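## Task

Press the blue bell's button exactly three times. Each press counts only if the button goes fully down and then rises fully again and stays up briefly. The bells are loose on the table. A press that moves or tips the blue bell may not be credited, but it still uses up one of the three. A fourth press fails the job. So does touching any other bell's button, or leaving any bell fallen over or moved from its spot. Anything the robot is still holding in place at the end does not count.

## Robot and tools

Robot: one Franka FR3 arm with a Robotiq 2F-140 two-finger gripper. No object on the table may end up on the floor. The second task is only revealed in the result of finished_scene for the first scene.

Frame: every pose is in the scene frame, in metres. The origin is on the table top under the arm's base, +z is up, and +y is to the left when you face along +x. The base may sit slightly tilted. The printed hand position can be a little off, more so far from the base.

Gripper geometry: the fingers point along the gripper's own +z axis and open and close along its y axis. The reported end_effector_position is the point between the pads when they are shut. Closed fingertips stick out about 33 mm past that point, open ones about 9 mm. Closing pushes the tips about 24 mm further out, so leave room above a surface. For pressing a bell button, close the fingers first and press with the closed tips pointing down.

Row format, used by execute_actions and move: 10 numbers in this order: x, y, z, qw, qx, qy, qz, position, force_limit, speed. x, y, z is an absolute target for the pinch point in metres. qw, qx, qy, qz is an absolute orientation quaternion, w first. Repeat the quaternion in every row to hold an orientation; don't copy a drifted one from a result. position runs from -1 to +1: +1 fully open (140 mm), about -0.8 where the pads touch, -1 closes until blocked. force_limit from -1 to +1: about 14 N, 60 N at 0, 107 N at +1. speed from -1 to +1: about 30 mm/s, 140 at 0, 250 at +1 for the finger gap.

execute_actions(actions): a list of actions. Each action is a list of up to 15 rows, one row per 1/30 s step. A short action repeats its final row for the remaining steps. Each step, the commanded pose is limited to 70 mm and 16 degrees from the measured pose, so a distant target needs several actions. If any target lies more than 0.6 m from the gripper along any of its axes, the action is rejected. If the first action fails this, or any action is malformed, nothing runs. An empty list just returns the state and images.

move(target, speed, blocking): target is one row as above, an absolute pose, reached along a straight line from the current pose. speed is the top path speed in m/s, 0.002 to 0.5, default 0.25; turning is capped at twice that in rad/s. Paths last 0.5 to 10 s. The path does not avoid or slow for obstacles, and the real hand can overshoot or lag. Faster contact hits harder, and aiming deeper past a contact pushes harder. With blocking=false the call returns after 0.5 s while the arm keeps going. Other moves and execute_actions are then refused until the move ends; check with wait(0) or end it with stop.

wait(seconds): 0 to 10 s; holds the last command and returns early if a running move finishes. stop(): brakes a running move; the fingers keep going. zoom_image(camera, region): camera is cam_high or cam_wrist. region is [x0, y0, x1, y1] in pixels of that camera's 896x504 image, origin top-left, at most 504x504. read_manual(section): only "licences"; no motion. finished_scene(scene): ends the current scene, identified by its number; cannot be undone.

Results: the state line gives end_effector_position and end_effector_quat_wxyz. "Hand target" is the pose the controller is currently driving to. "pose unreachable" means the clearance check altered or blocked the command; the base mount counts as part of the arm. The move line reports how it ended: done, off_target, moving, held or fault, plus limits such as paced (pose clipped) or held (steps blocked; the arm may then jump quickly), and the distance from target. object_status: 0 moving, 1 blocked while opening, 2 blocked while closing (grip), 3 reached the commanded position or pads met. position_measured is in counts: 3 fully open, 230 pads touching. Joint torques and external joint torques follow the joint order waist, shoulder, upper arm roll, elbow, forearm roll, wrist pitch, wrist roll; external ones estimate outside pushing, including friction.

Limits and faults: load limits are 20, 20, 18, 18, 12, 12, 12 N m in that joint order. Reaching one causes a TORQUE FAULT: the arm halts for 10 s and the rest of the call is skipped. MOTOR HOT warns of overheating; an OVER-TEMPERATURE FAULT brakes the arm until it cools. Joint ranges (rad): waist ±2.744, shoulder ±1.784, upper arm roll ±2.901, elbow -3.042 to -0.152, forearm roll ±2.807, wrist pitch 0.544 to 4.517, wrist roll ±3.016. The robot keeps holding its last command while you plan.

Avoid: slamming or shoving hard into bells or the table, brushing other bells, sliding or tipping a bell, and extra presses. Approach the button from above slowly, go down until it bottoms, lift clear so it fully returns, pause, and count every press.

Each tool is called after "Emit:" as a command line: name --argument value for each argument, lists and objects as JSON in quotes; but a table of rows of numbers goes row by row, as --pt "numbers of a row", without its own name.

## Session

Emit:
execute_actions --actions '[]'

Scene clock: 0.00 s.
end_effector_position=(+0.6694, +0.3432, +0.2889) position_measured=3 object_status=3 end_effector_quat_wxyz=(-0.525, +0.757, -0.296, -0.251)
Joint positions: [ 0.021  0.631  0.097 -1.53   1.253  1.794 -1.302]
Joint velocities: [-0.001  0.    -0.     0.    -0.001  0.     0.   ]
Joint torques (N m, as the joint torque sensors report them, + toward a larger angle): no reading
External joint torques (N m, as the arm's controller estimates them; a push from outside toward a larger angle lowers the number): no reading
Hand target: +0.669, +0.343, +0.289; -0.525, +0.757, -0.296, -0.251

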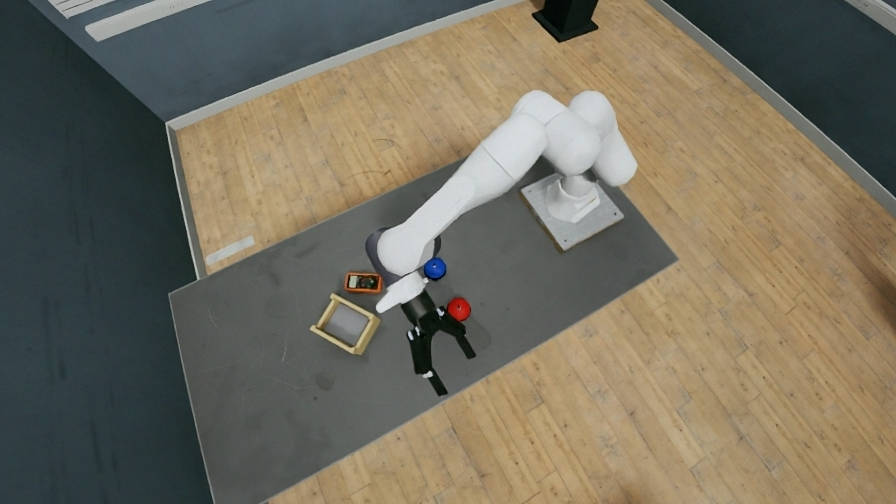

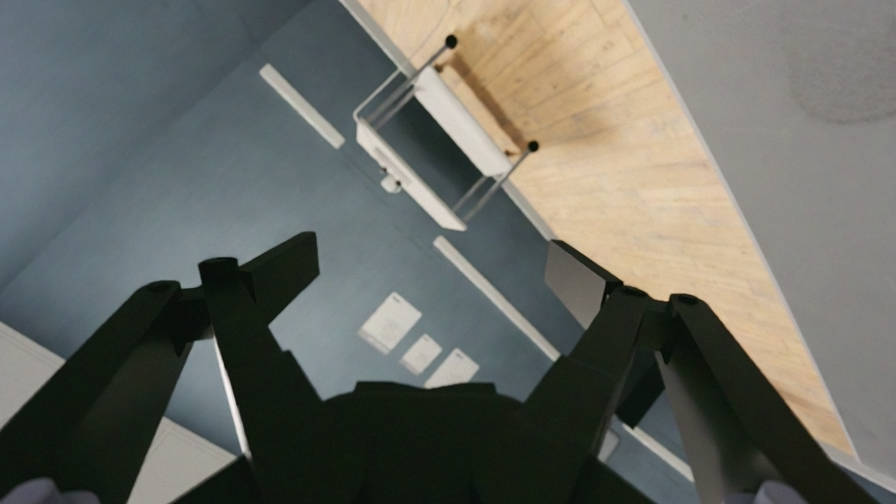

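Emit:
move --target '[0.54, -0.01, 0.15, 0, 1, 0, 0, -1, 0, 1]' --speed 0.3

Scene clock: 14.40 s.
end_effector_position=(+0.5407, -0.0093, +0.1554) position_measured=233 object_status=3 end_effector_quat_wxyz=(-0.007, +1.000, +0.005, +0.000)
Joint positions: [ 0.151  0.112 -0.166 -2.216  0.044  2.326 -1.635]
Joint velocities: [ 0.    -0.    -0.001 -0.001 -0.003  0.013  0.002]
Joint torques (N m, as the joint torque sensors report them, + toward a larger angle): [  0.05 -34.95  -0.22  21.36  -0.3    3.2    0.02]
External joint torques (N m, as the arm's controller estimates them; a push from outside toward a larger angle lowers the number): [ 0.01 -1.76  0.2  -0.54 -0.94  0.69  0.02]
Hand target: +0.542, -0.010, +0.156; -0.005, +1.000, +0.008, +0.003
Off the commanded pose: 0.006 m, 1 deg.
move: off_target

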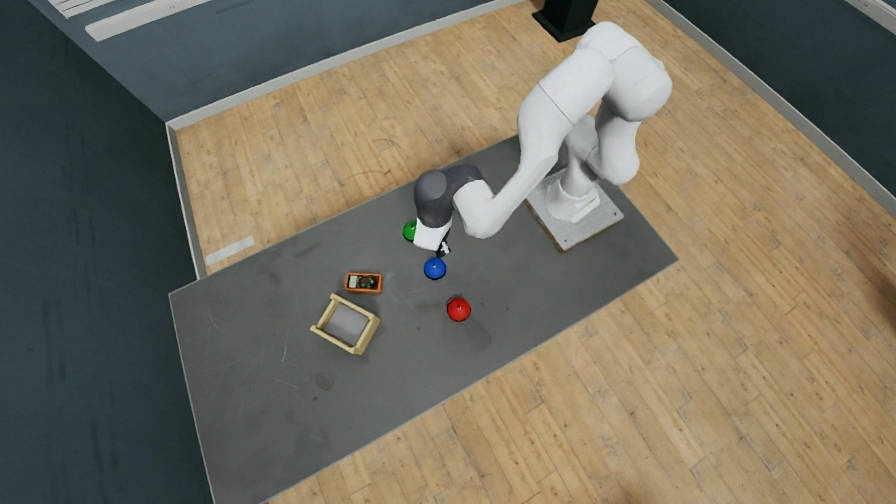

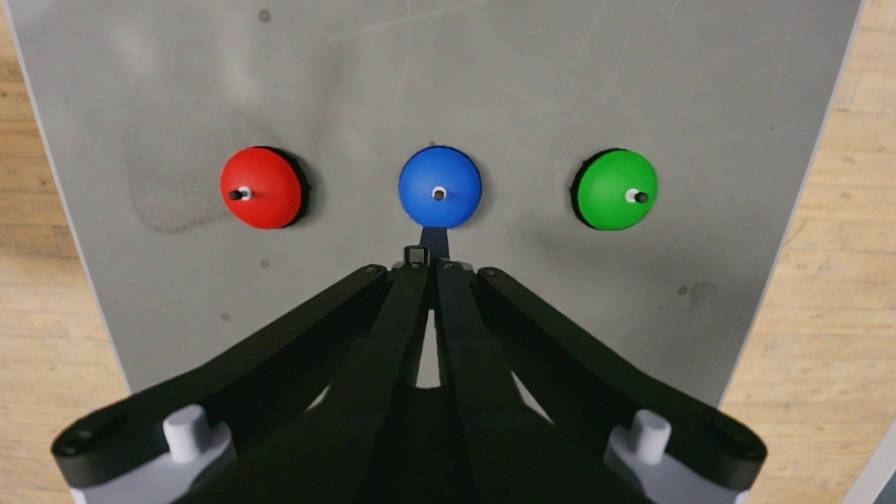

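Emit:
move --target '[0.548, -0.012, 0.116, 0, 1, 0, 0, -1, 0, 1]' --speed 0.08

Emit:
zoom_image --camera "cam_wrist" --region '[360, 160, 520, 280]'

Scene clock: 22.07 s.
end_effector_position=(+0.5459, -0.0133, +0.1165) position_measured=233 object_status=3 end_effector_quat_wxyz=(+0.001, +1.000, +0.003, -0.003)
Joint positions: [ 0.151  0.197 -0.166 -2.217  0.045  2.405 -1.632]
Joint velocities: [ 0.    -0.    -0.001  0.    -0.     0.011  0.001]
Joint torques (N m, as the joint torque sensors report them, + toward a larger angle): [  0.66 -34.51   0.18  21.61   1.58   3.2    0.36]
External joint torques (N m, as the arm's controller estimates them; a push from outside toward a larger angle lowers the number): [0.71 0.71 1.05 0.51 0.99 0.68 0.36]
Hand target: +0.548, -0.012, +0.116; -0.000, +1.000, +0.000, -0.000
Off the commanded pose: 0.003 m, 0 deg.
move: done

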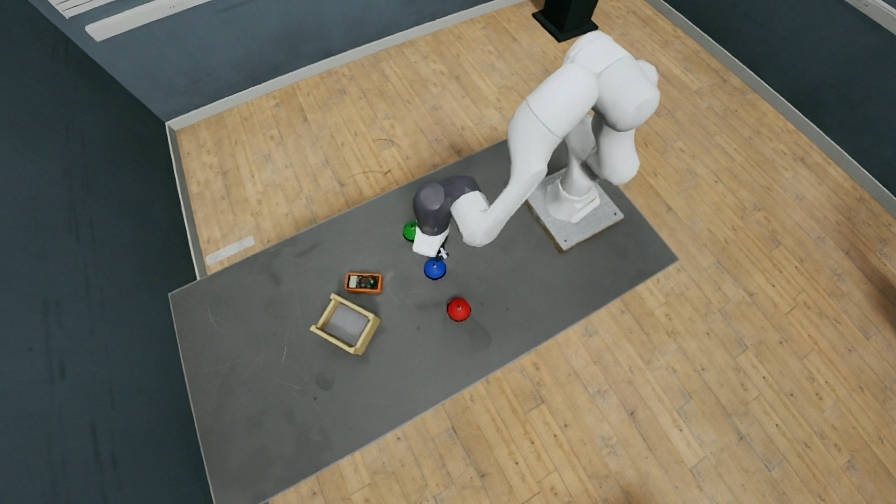

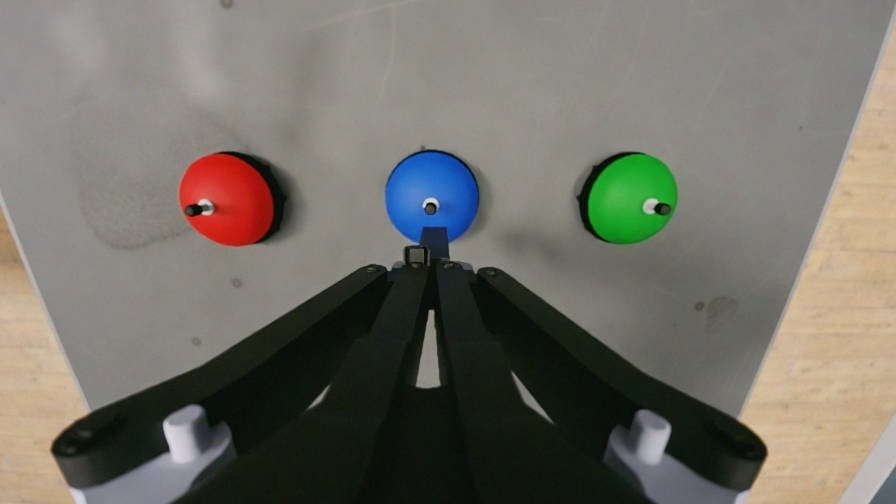

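Region (360, 160, 520, 280) of cam_wrist's 896x504 image, scaled by 3.150, with more detail than that image has; it fills the top 378 rows of this view, and the rest is white.

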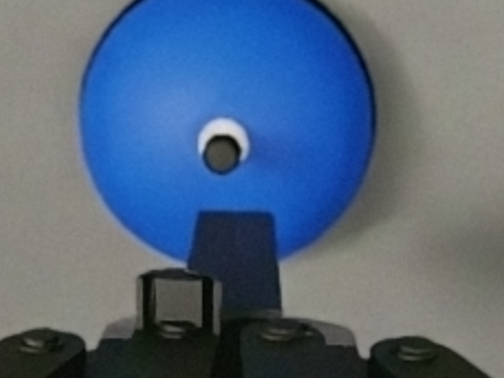

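Emit:
move --target '[0.569, -0.0085, 0.116, 0, 1, 0, 0, -1, 0, 1]' --speed 0.05

Emit:
move --target '[0.569, -0.009, 0.088, 0, 1, 0, 0, -1, 0, 1]' --speed 0.02

Scene clock: 26.43 s.
end_effector_position=(+0.5697, -0.0115, +0.1168) position_measured=233 object_status=3 end_effector_quat_wxyz=(+0.002, +1.000, +0.002, +0.003)
Joint positions: [ 0.151  0.25  -0.163 -2.141  0.053  2.393 -1.63 ]
Joint velocities: [-0.     0.002  0.     0.006  0.002 -0.011  0.003]
Joint torques (N m, as the joint torque sensors report them, + toward a larger angle): [  1.04 -35.53   0.49  23.3    1.66   2.07   0.42]
External joint torques (N m, as the arm's controller estimates them; a push from outside toward a larger angle lowers the number): [ 0.91  1.64  1.41  2.03  1.07 -0.45  0.42]
Hand target: +0.569, -0.009, +0.116; +0.000, +1.000, -0.000, +0.000
Off the commanded pose: 0.003 m, 0 deg.
move: done

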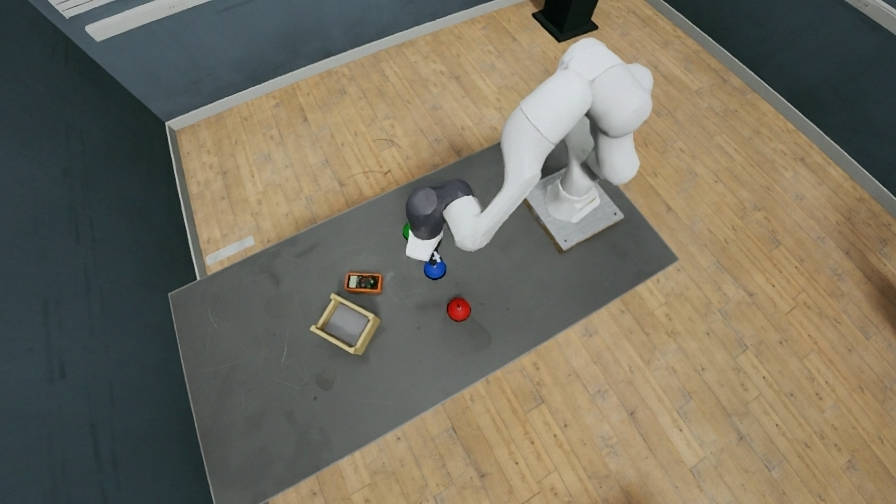

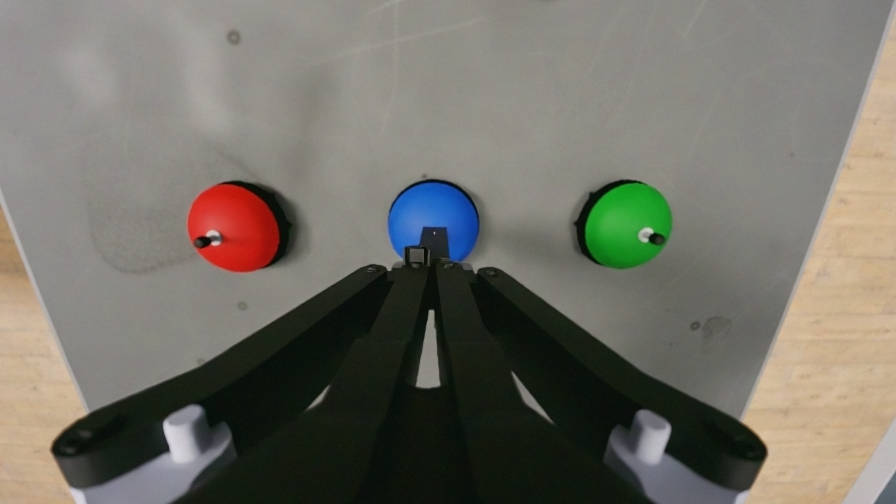

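Scene clock: 28.10 s.
end_effector_position=(+0.5692, -0.0107, +0.0923) position_measured=233 object_status=3 end_effector_quat_wxyz=(+0.001, +1.000, -0.001, -0.000)
Joint positions: [ 0.151  0.298 -0.161 -2.145  0.068  2.438 -1.632]
Joint velocities: [ 0.001  0.    -0.     0.     0.002  0.    -0.002]
Joint torques (N m, as the joint torque sensors report them, + toward a larger angle): [ -0.71 -34.41   0.43  19.7    1.75   4.05   0.03]
External joint torques (N m, as the arm's controller estimates them; a push from outside toward a larger angle lowers the number): [-0.73  3.4   1.62 -0.9   1.18  1.54  0.03]
Hand target: +0.569, -0.009, +0.088; -0.000, +1.000, +0.000, -0.000
Off the commanded pose: 0.005 m, 0 deg.
move: off_target

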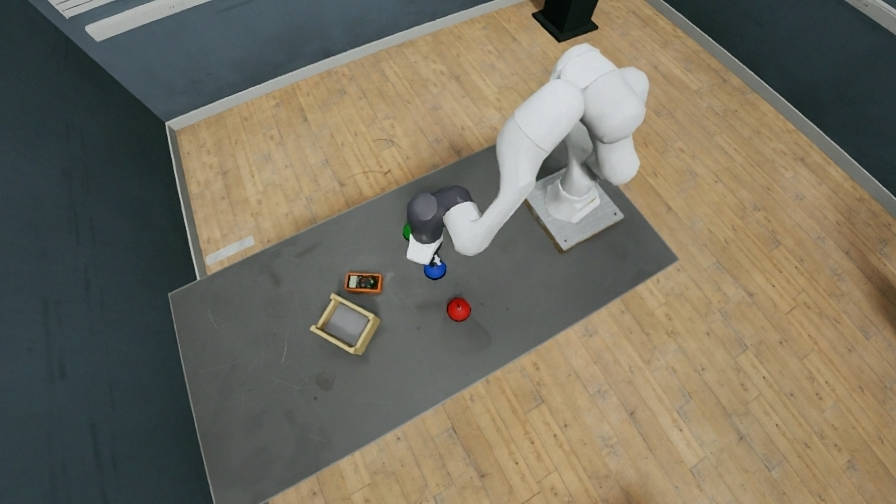

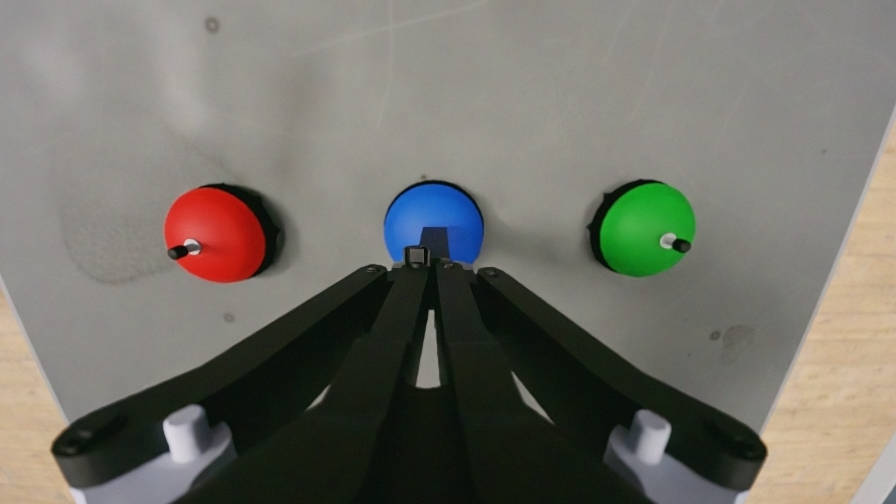

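Probably bottomed; confirm with slightly more.

Emit:
move --target '[0.569, -0.009, 0.085, 0, 1, 0, 0, -1, 0, 1]' --speed 0.01

Emit:
move --target '[0.569, -0.009, 0.117, 0, 1, 0, 0, -1, 0, 1]' --speed 0.04

Emit:
wait --seconds 1

Emit:
move --target '[0.569, -0.009, 0.086, 0, 1, 0, 0, -1, 0, 1]' --speed 0.02

Scene clock: 36.87 s.
end_effector_position=(+0.5696, -0.0107, +0.0924) position_measured=233 object_status=3 end_effector_quat_wxyz=(+0.001, +1.000, -0.001, +0.000)
Joint positions: [ 0.151  0.298 -0.161 -2.145  0.07   2.439 -1.634]
Joint velocities: [-0.001 -0.    -0.001 -0.     0.     0.001 -0.001]
Joint torques (N m, as the joint torque sensors report them, + toward a larger angle): [ -0.59 -30.79   0.73  19.32   1.81   4.75  -0.02]
External joint torques (N m, as the arm's controller estimates them; a push from outside toward a larger angle lowers the number): [-0.48  7.24  2.05 -1.38  1.24  2.22 -0.03]
Hand target: +0.569, -0.009, +0.085; +0.000, +1.000, +0.000, -0.000
Off the commanded pose: 0.008 m, 0 deg.
move: off_target

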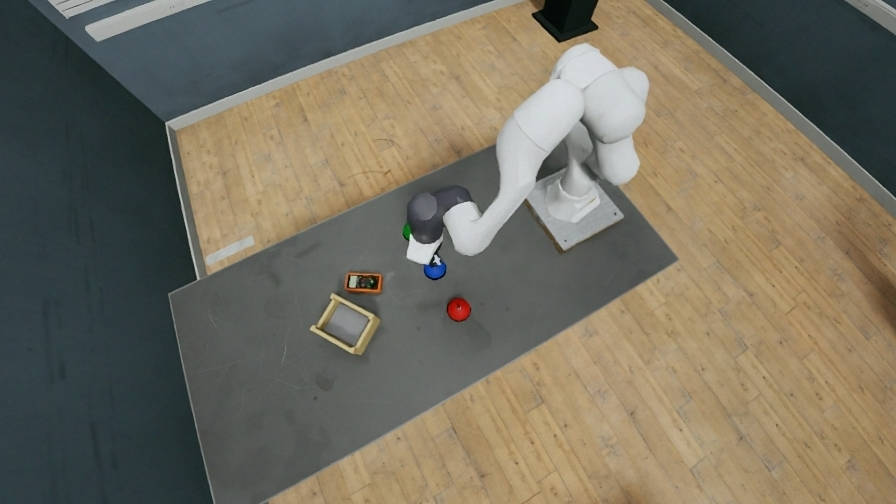

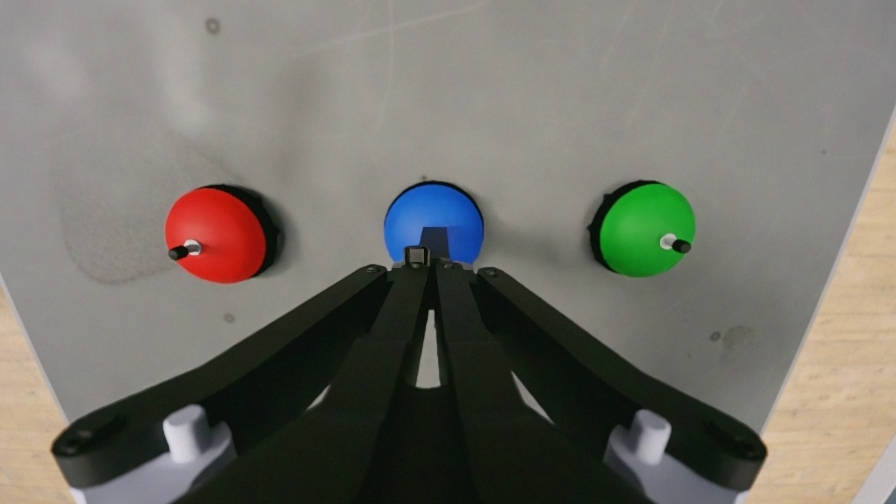

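Scene clock: 37.77 s.
end_effector_position=(+0.5697, -0.0087, +0.1154) position_measured=233 object_status=3 end_effector_quat_wxyz=(-0.001, +1.000, +0.001, +0.002)
Joint positions: [ 0.152  0.254 -0.161 -2.139  0.062  2.392 -1.631]
Joint velocities: [ 0.002 -0.    -0.    -0.002 -0.004 -0.016  0.003]
Joint torques (N m, as the joint torque sensors report them, + toward a larger angle): [  1.25 -38.12  -2.18  23.65  -0.2    2.02   0.36]
External joint torques (N m, as the arm's controller estimates them; a push from outside toward a larger angle lowers the number): [ 1.27 -0.94 -1.13  2.4  -0.8  -0.5   0.36]
Hand target: +0.569, -0.009, +0.117; +0.000, +1.000, -0.000, +0.000
Off the commanded pose: 0.002 m, 0 deg.
move: done

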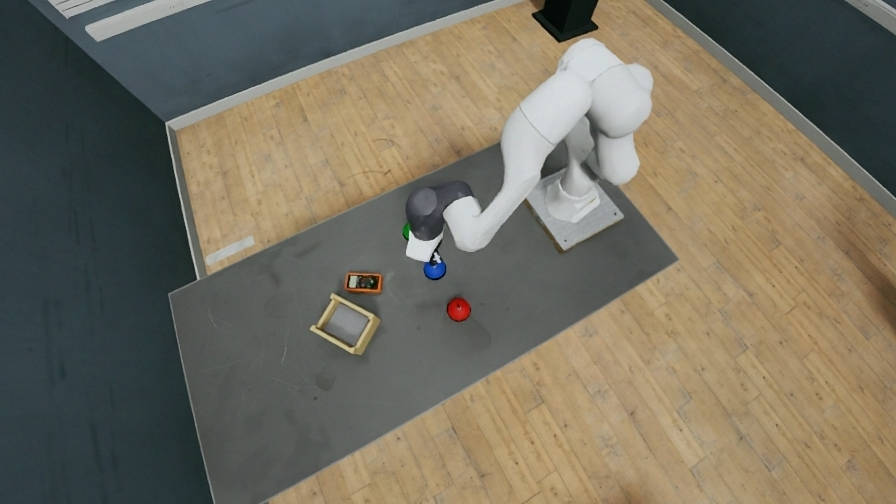

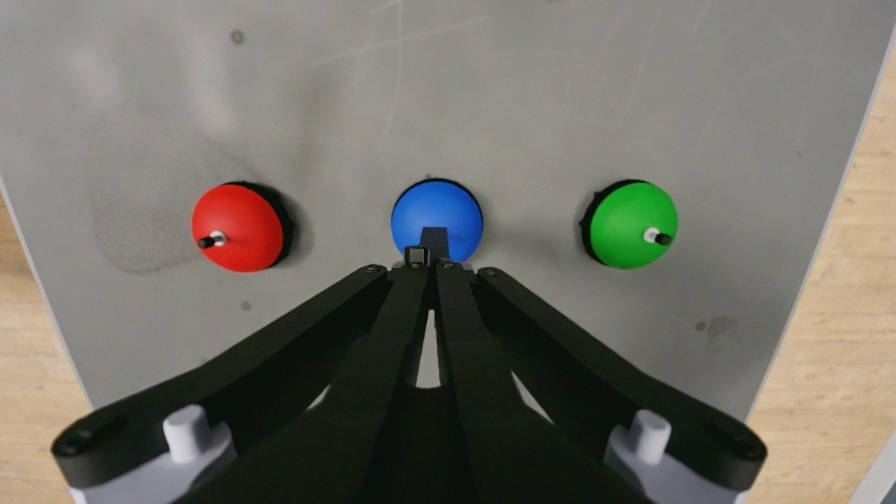

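Scene clock: 38.77 s.
end_effector_position=(+0.5688, -0.0087, +0.1152) position_measured=233 object_status=3 end_effector_quat_wxyz=(-0.001, +1.000, +0.000, +0.000)
Joint positions: [ 0.152  0.254 -0.161 -2.139  0.062  2.389 -1.63 ]
Joint velocities: [ 0.001  0.001  0.002 -0.001 -0.    -0.     0.001]
Joint torques (N m, as the joint torque sensors report them, + toward a larger angle): [  1.16 -37.99  -2.11  23.3   -0.21   2.04   0.29]
External joint torques (N m, as the arm's controller estimates them; a push from outside toward a larger angle lowers the number): [ 0.99 -0.84 -1.23  2.04 -0.81 -0.48  0.29]
Hand target: +0.569, -0.009, +0.117; +0.000, +1.000, -0.000, +0.000
Off the commanded pose: 0.002 m, 0 deg.
wait: 1.00 s; at rest by 0.17 s

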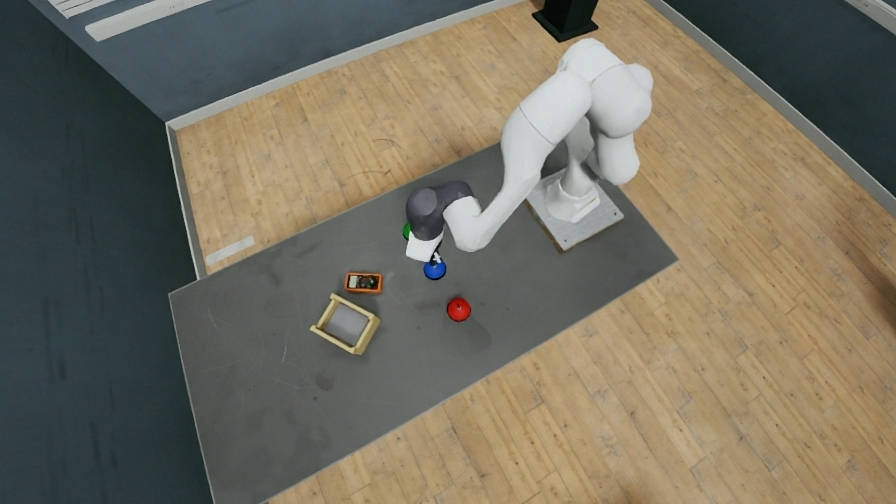

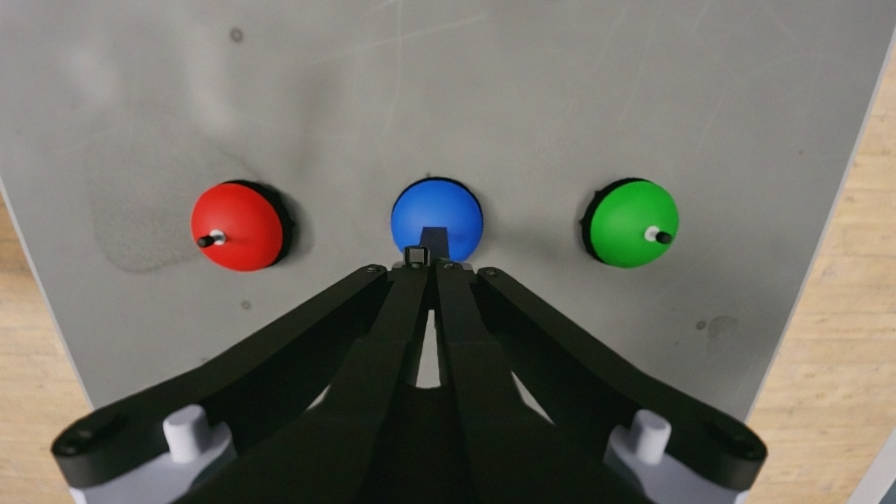

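Scene clock: 40.47 s.
end_effector_position=(+0.5691, -0.0099, +0.0923) position_measured=233 object_status=3 end_effector_quat_wxyz=(+0.001, +1.000, -0.001, -0.000)
Joint positions: [ 0.151  0.298 -0.16  -2.145  0.07   2.438 -1.633]
Joint velocities: [ 0.     0.001 -0.     0.001  0.    -0.    -0.001]
Joint torques (N m, as the joint torque sensors report them, + toward a larger angle): [ -0.71 -32.31   0.66  19.09   1.82   4.62   0.  ]
External joint torques (N m, as the arm's controller estimates them; a push from outside toward a larger angle lowers the number): [-0.69  5.56  1.9  -1.57  1.25  2.1   0.  ]
Hand target: +0.569, -0.009, +0.086; -0.000, +1.000, +0.000, -0.000
Off the commanded pose: 0.006 m, 0 deg.
move: off_target

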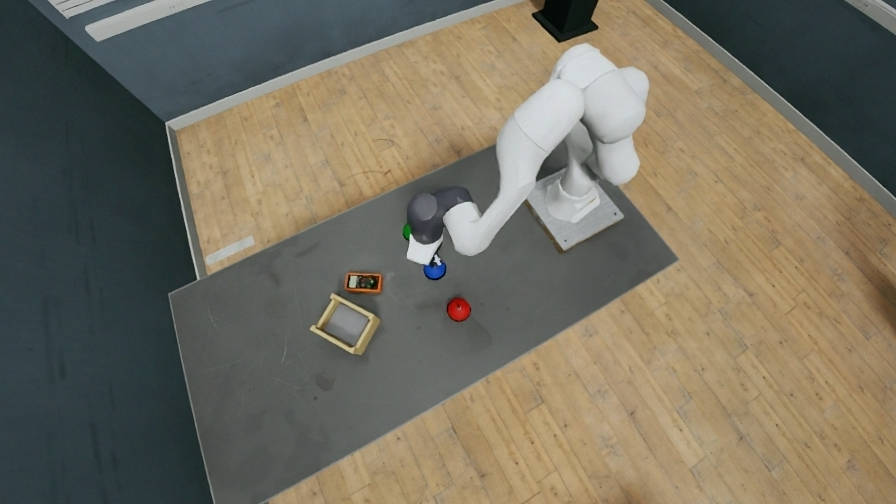

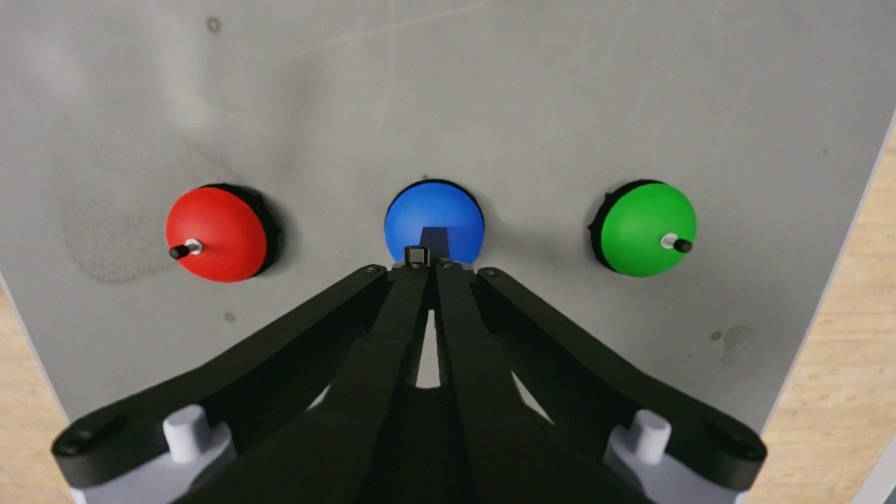

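Emit:
move --target '[0.569, -0.009, 0.117, 0, 1, 0, 0, -1, 0, 1]' --speed 0.04

Emit:
wait --seconds 1

Emit:
move --target '[0.569, -0.009, 0.086, 0, 1, 0, 0, -1, 0, 1]' --speed 0.02

Emit:
move --target '[0.569, -0.009, 0.125, 0, 1, 0, 0, -1, 0, 1]' --speed 0.04

Emit:
wait --seconds 1

Scene clock: 50.50 s.
end_effector_position=(+0.5696, -0.0084, +0.1154) position_measured=233 object_status=3 end_effector_quat_wxyz=(-0.001, +1.000, +0.001, +0.001)
Joint positions: [ 0.151  0.254 -0.16  -2.139  0.062  2.392 -1.631]
Joint velocities: [ 0.001 -0.    -0.     0.002 -0.002 -0.016  0.004]
Joint torques (N m, as the joint torque sensors report them, + toward a larger angle): [  1.2  -37.93  -2.43  23.2   -0.23   2.15   0.42]
External joint torques (N m, as the arm's controller estimates them; a push from outside toward a larger angle lowers the number): [ 1.15 -0.6  -1.44  1.83 -0.84 -0.39  0.42]
Hand target: +0.569, -0.009, +0.117; +0.000, +1.000, -0.000, +0.000
Off the commanded pose: 0.002 m, 0 deg.
move: done

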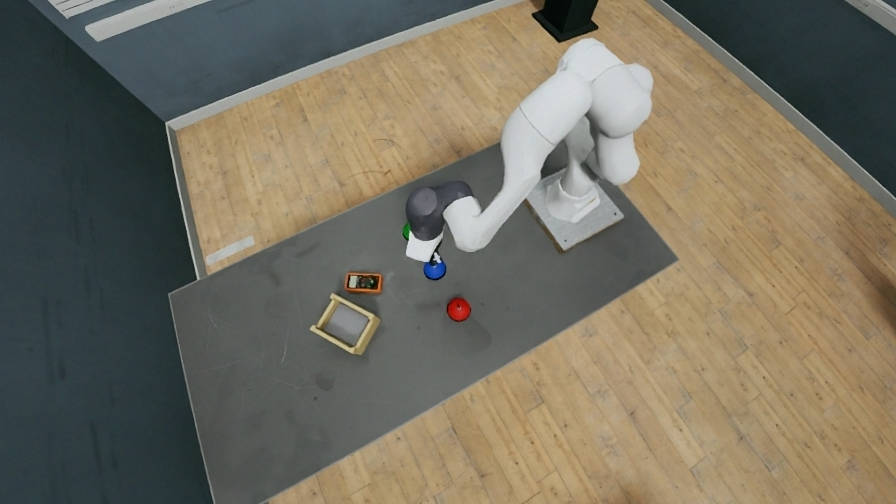

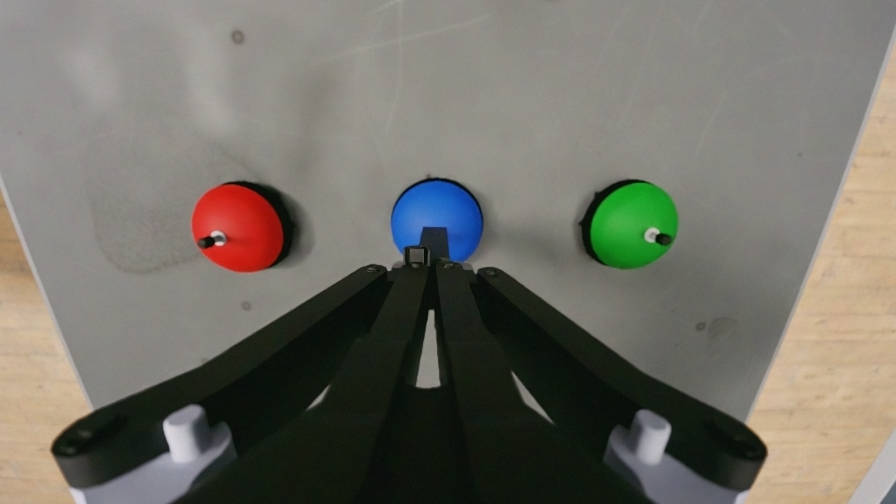

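Scene clock: 51.50 s.
end_effector_position=(+0.5688, -0.0084, +0.1152) position_measured=233 object_status=3 end_effector_quat_wxyz=(-0.001, +1.000, +0.000, +0.000)
Joint positions: [ 0.151  0.254 -0.16  -2.139  0.062  2.389 -1.63 ]
Joint velocities: [-0.    -0.001  0.    -0.    -0.002  0.    -0.002]
Joint torques (N m, as the joint torque sensors report them, + toward a larger angle): [  0.85 -37.91  -1.68  23.26  -0.22   2.05   0.34]
External joint torques (N m, as the arm's controller estimates them; a push from outside toward a larger angle lowers the number): [ 0.75 -0.71 -0.73  2.   -0.82 -0.46  0.34]
Hand target: +0.569, -0.009, +0.117; +0.000, +1.000, -0.000, +0.000
Off the commanded pose: 0.002 m, 0 deg.
wait: 1.00 s; at rest by 0.17 s

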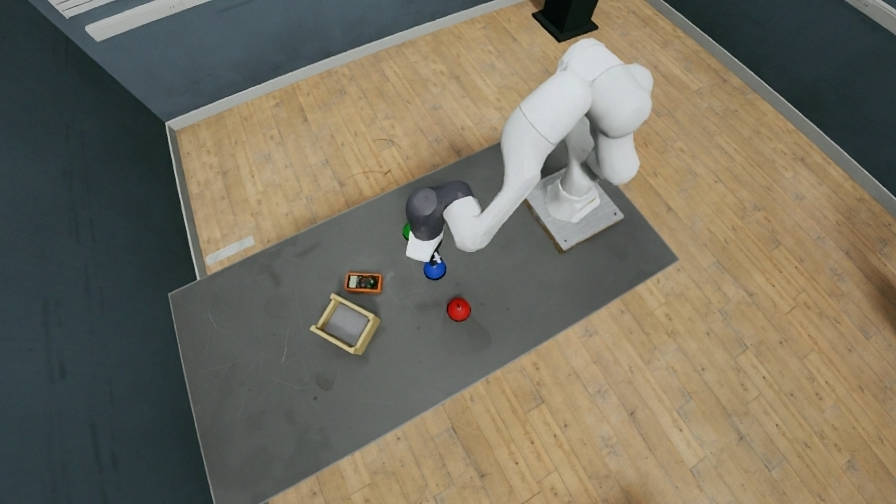

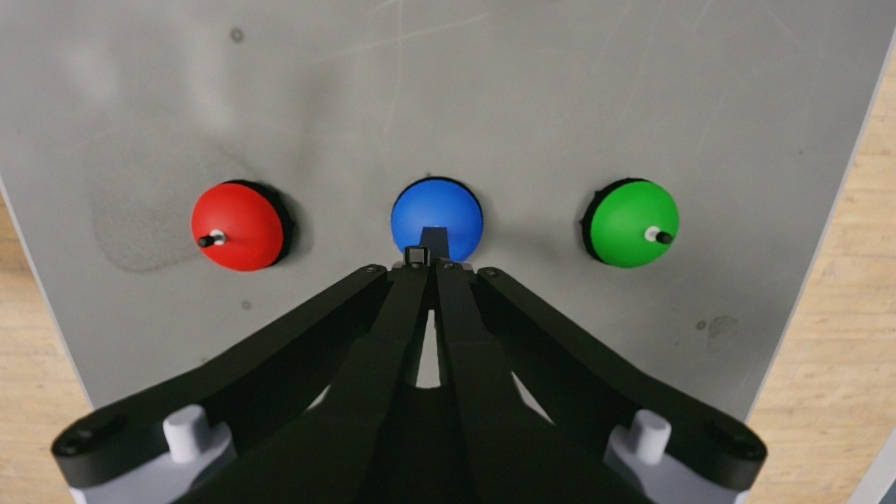

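Scene clock: 53.20 s.
end_effector_position=(+0.5691, -0.0097, +0.0923) position_measured=233 object_status=3 end_effector_quat_wxyz=(+0.001, +1.000, -0.001, -0.000)
Joint positions: [ 0.151  0.298 -0.16  -2.145  0.07   2.437 -1.633]
Joint velocities: [ 0.001 -0.001 -0.001  0.001 -0.    -0.    -0.002]
Joint torques (N m, as the joint torque sensors report them, + toward a larger angle): [ -0.75 -31.89   0.45  18.89   1.76   4.64  -0.16]
External joint torques (N m, as the arm's controller estimates them; a push from outside toward a larger angle lowers the number): [-0.79  6.18  1.63 -1.9   1.19  2.11 -0.16]
Hand target: +0.569, -0.009, +0.086; -0.000, +1.000, +0.000, -0.000
Off the commanded pose: 0.006 m, 0 deg.
move: off_target

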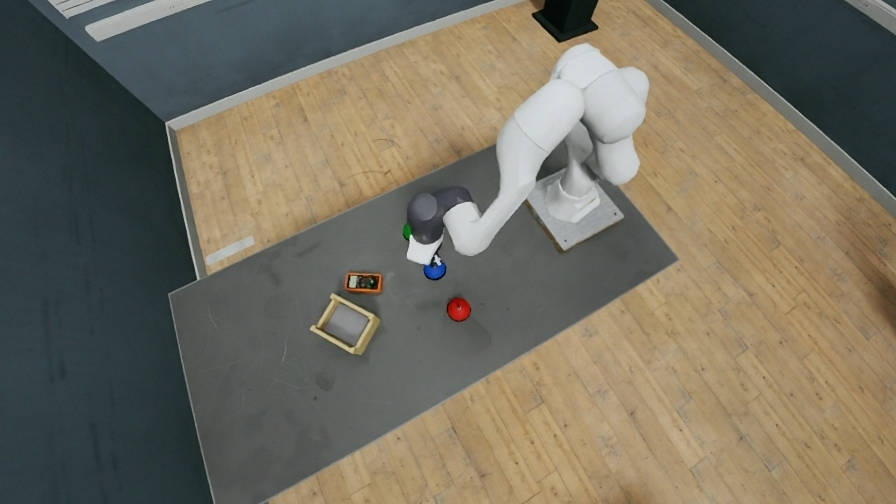

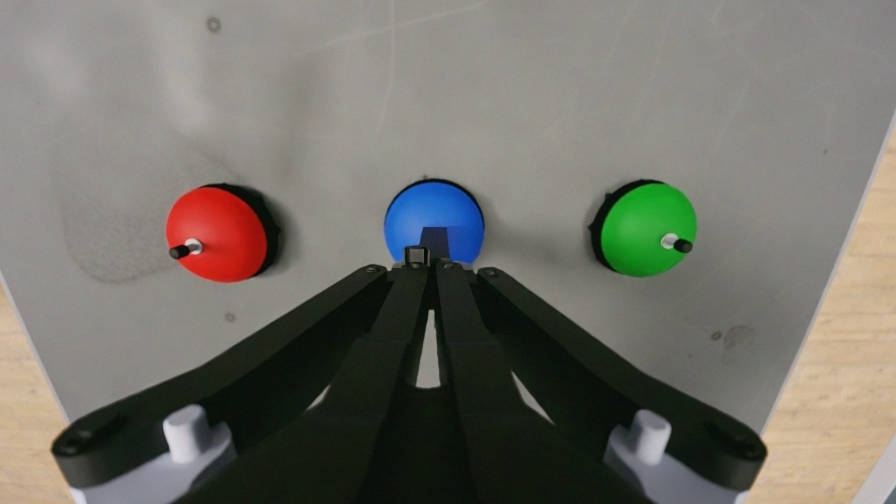

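Scene clock: 54.30 s.
end_effector_position=(+0.5697, -0.0082, +0.1234) position_measured=233 object_status=3 end_effector_quat_wxyz=(-0.001, +1.000, +0.001, +0.001)
Joint positions: [ 0.151  0.24  -0.16  -2.135  0.058  2.374 -1.628]
Joint velocities: [ 0.     0.001  0.001 -0.    -0.004 -0.017  0.005]
Joint torques (N m, as the joint torque sensors report them, + toward a larger angle): [  1.09 -38.2   -2.08  23.32  -0.21   2.06   0.39]
External joint torques (N m, as the arm's controller estimates them; a push from outside toward a larger angle lowers the number): [ 0.99 -1.29 -1.21  1.87 -0.82 -0.46  0.39]
Hand target: +0.569, -0.009, +0.125; +0.000, +1.000, -0.000, +0.000
Off the commanded pose: 0.002 m, 0 deg.
move: done

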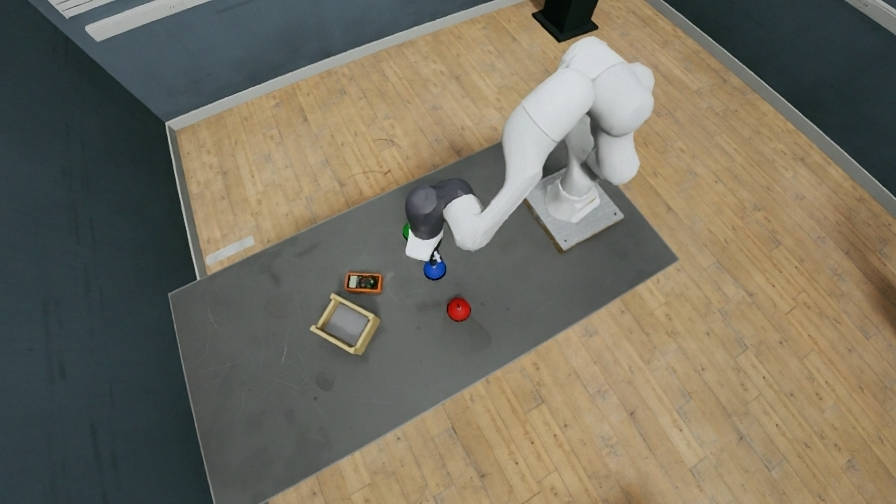

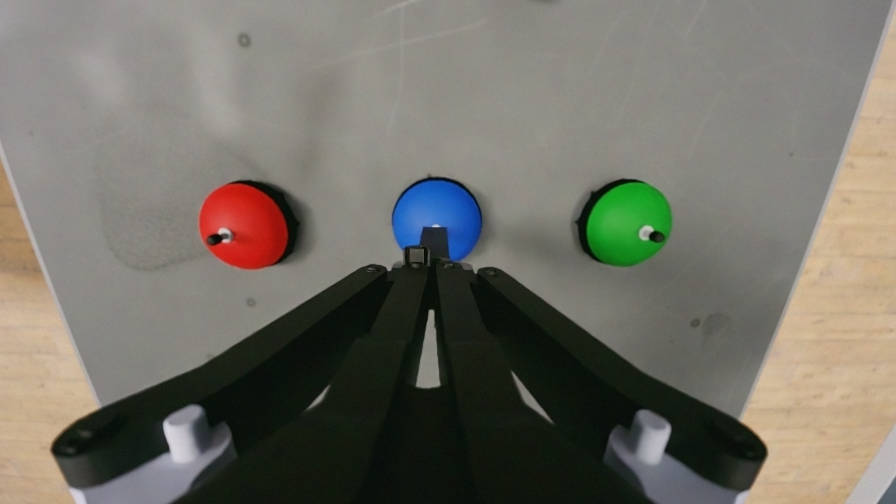

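Scene clock: 55.30 s.
end_effector_position=(+0.5688, -0.0082, +0.1231) position_measured=233 object_status=3 end_effector_quat_wxyz=(-0.001, +1.000, +0.001, +0.000)
Joint positions: [ 0.151  0.24  -0.16  -2.135  0.057  2.371 -1.627]
Joint velocities: [-0.     0.001  0.001  0.001  0.    -0.     0.001]
Joint torques (N m, as the joint torque sensors report them, + toward a larger angle): [  0.7  -37.45  -1.85  24.35  -0.1    1.97   0.41]
External joint torques (N m, as the arm's controller estimates them; a push from outside toward a larger angle lowers the number): [ 0.68 -0.53 -0.89  2.88 -0.72 -0.55  0.41]
Hand target: +0.569, -0.009, +0.125; +0.000, +1.000, -0.000, +0.000
Off the commanded pose: 0.002 m, 0 deg.
wait: 1.00 s; at rest by 0.17 s

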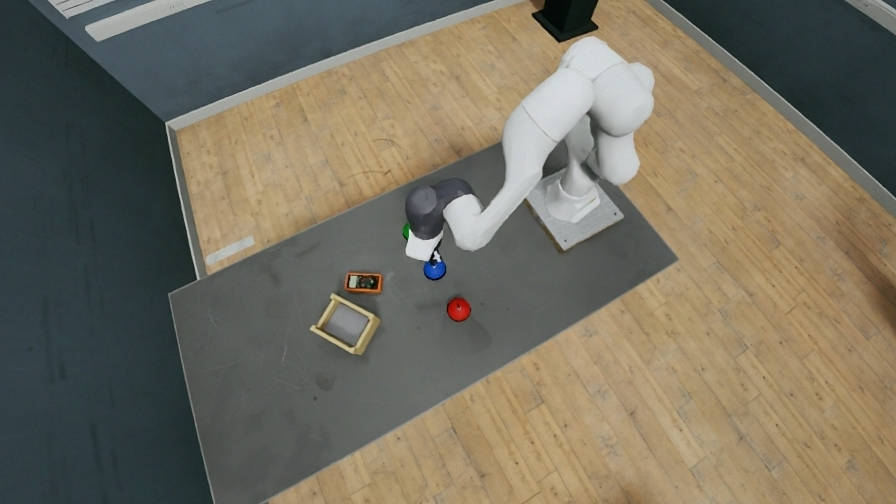

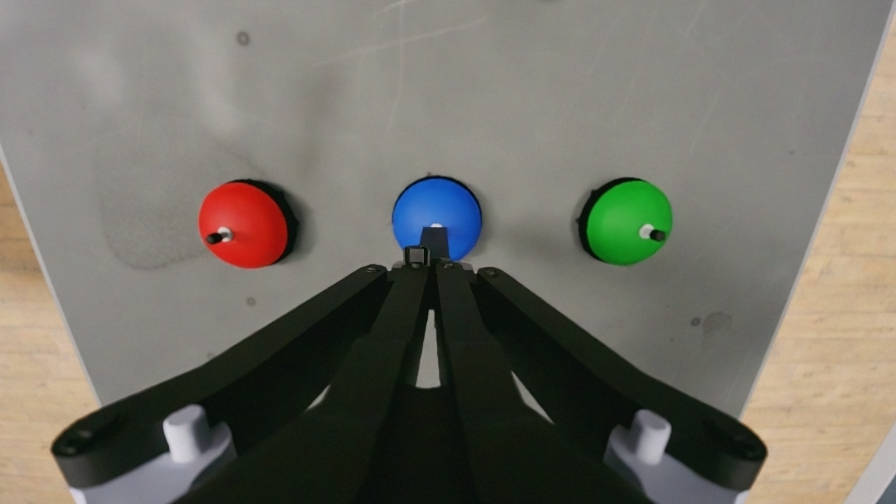

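Emit:
finished_scene --scene 2

The scene is finished: the task was done.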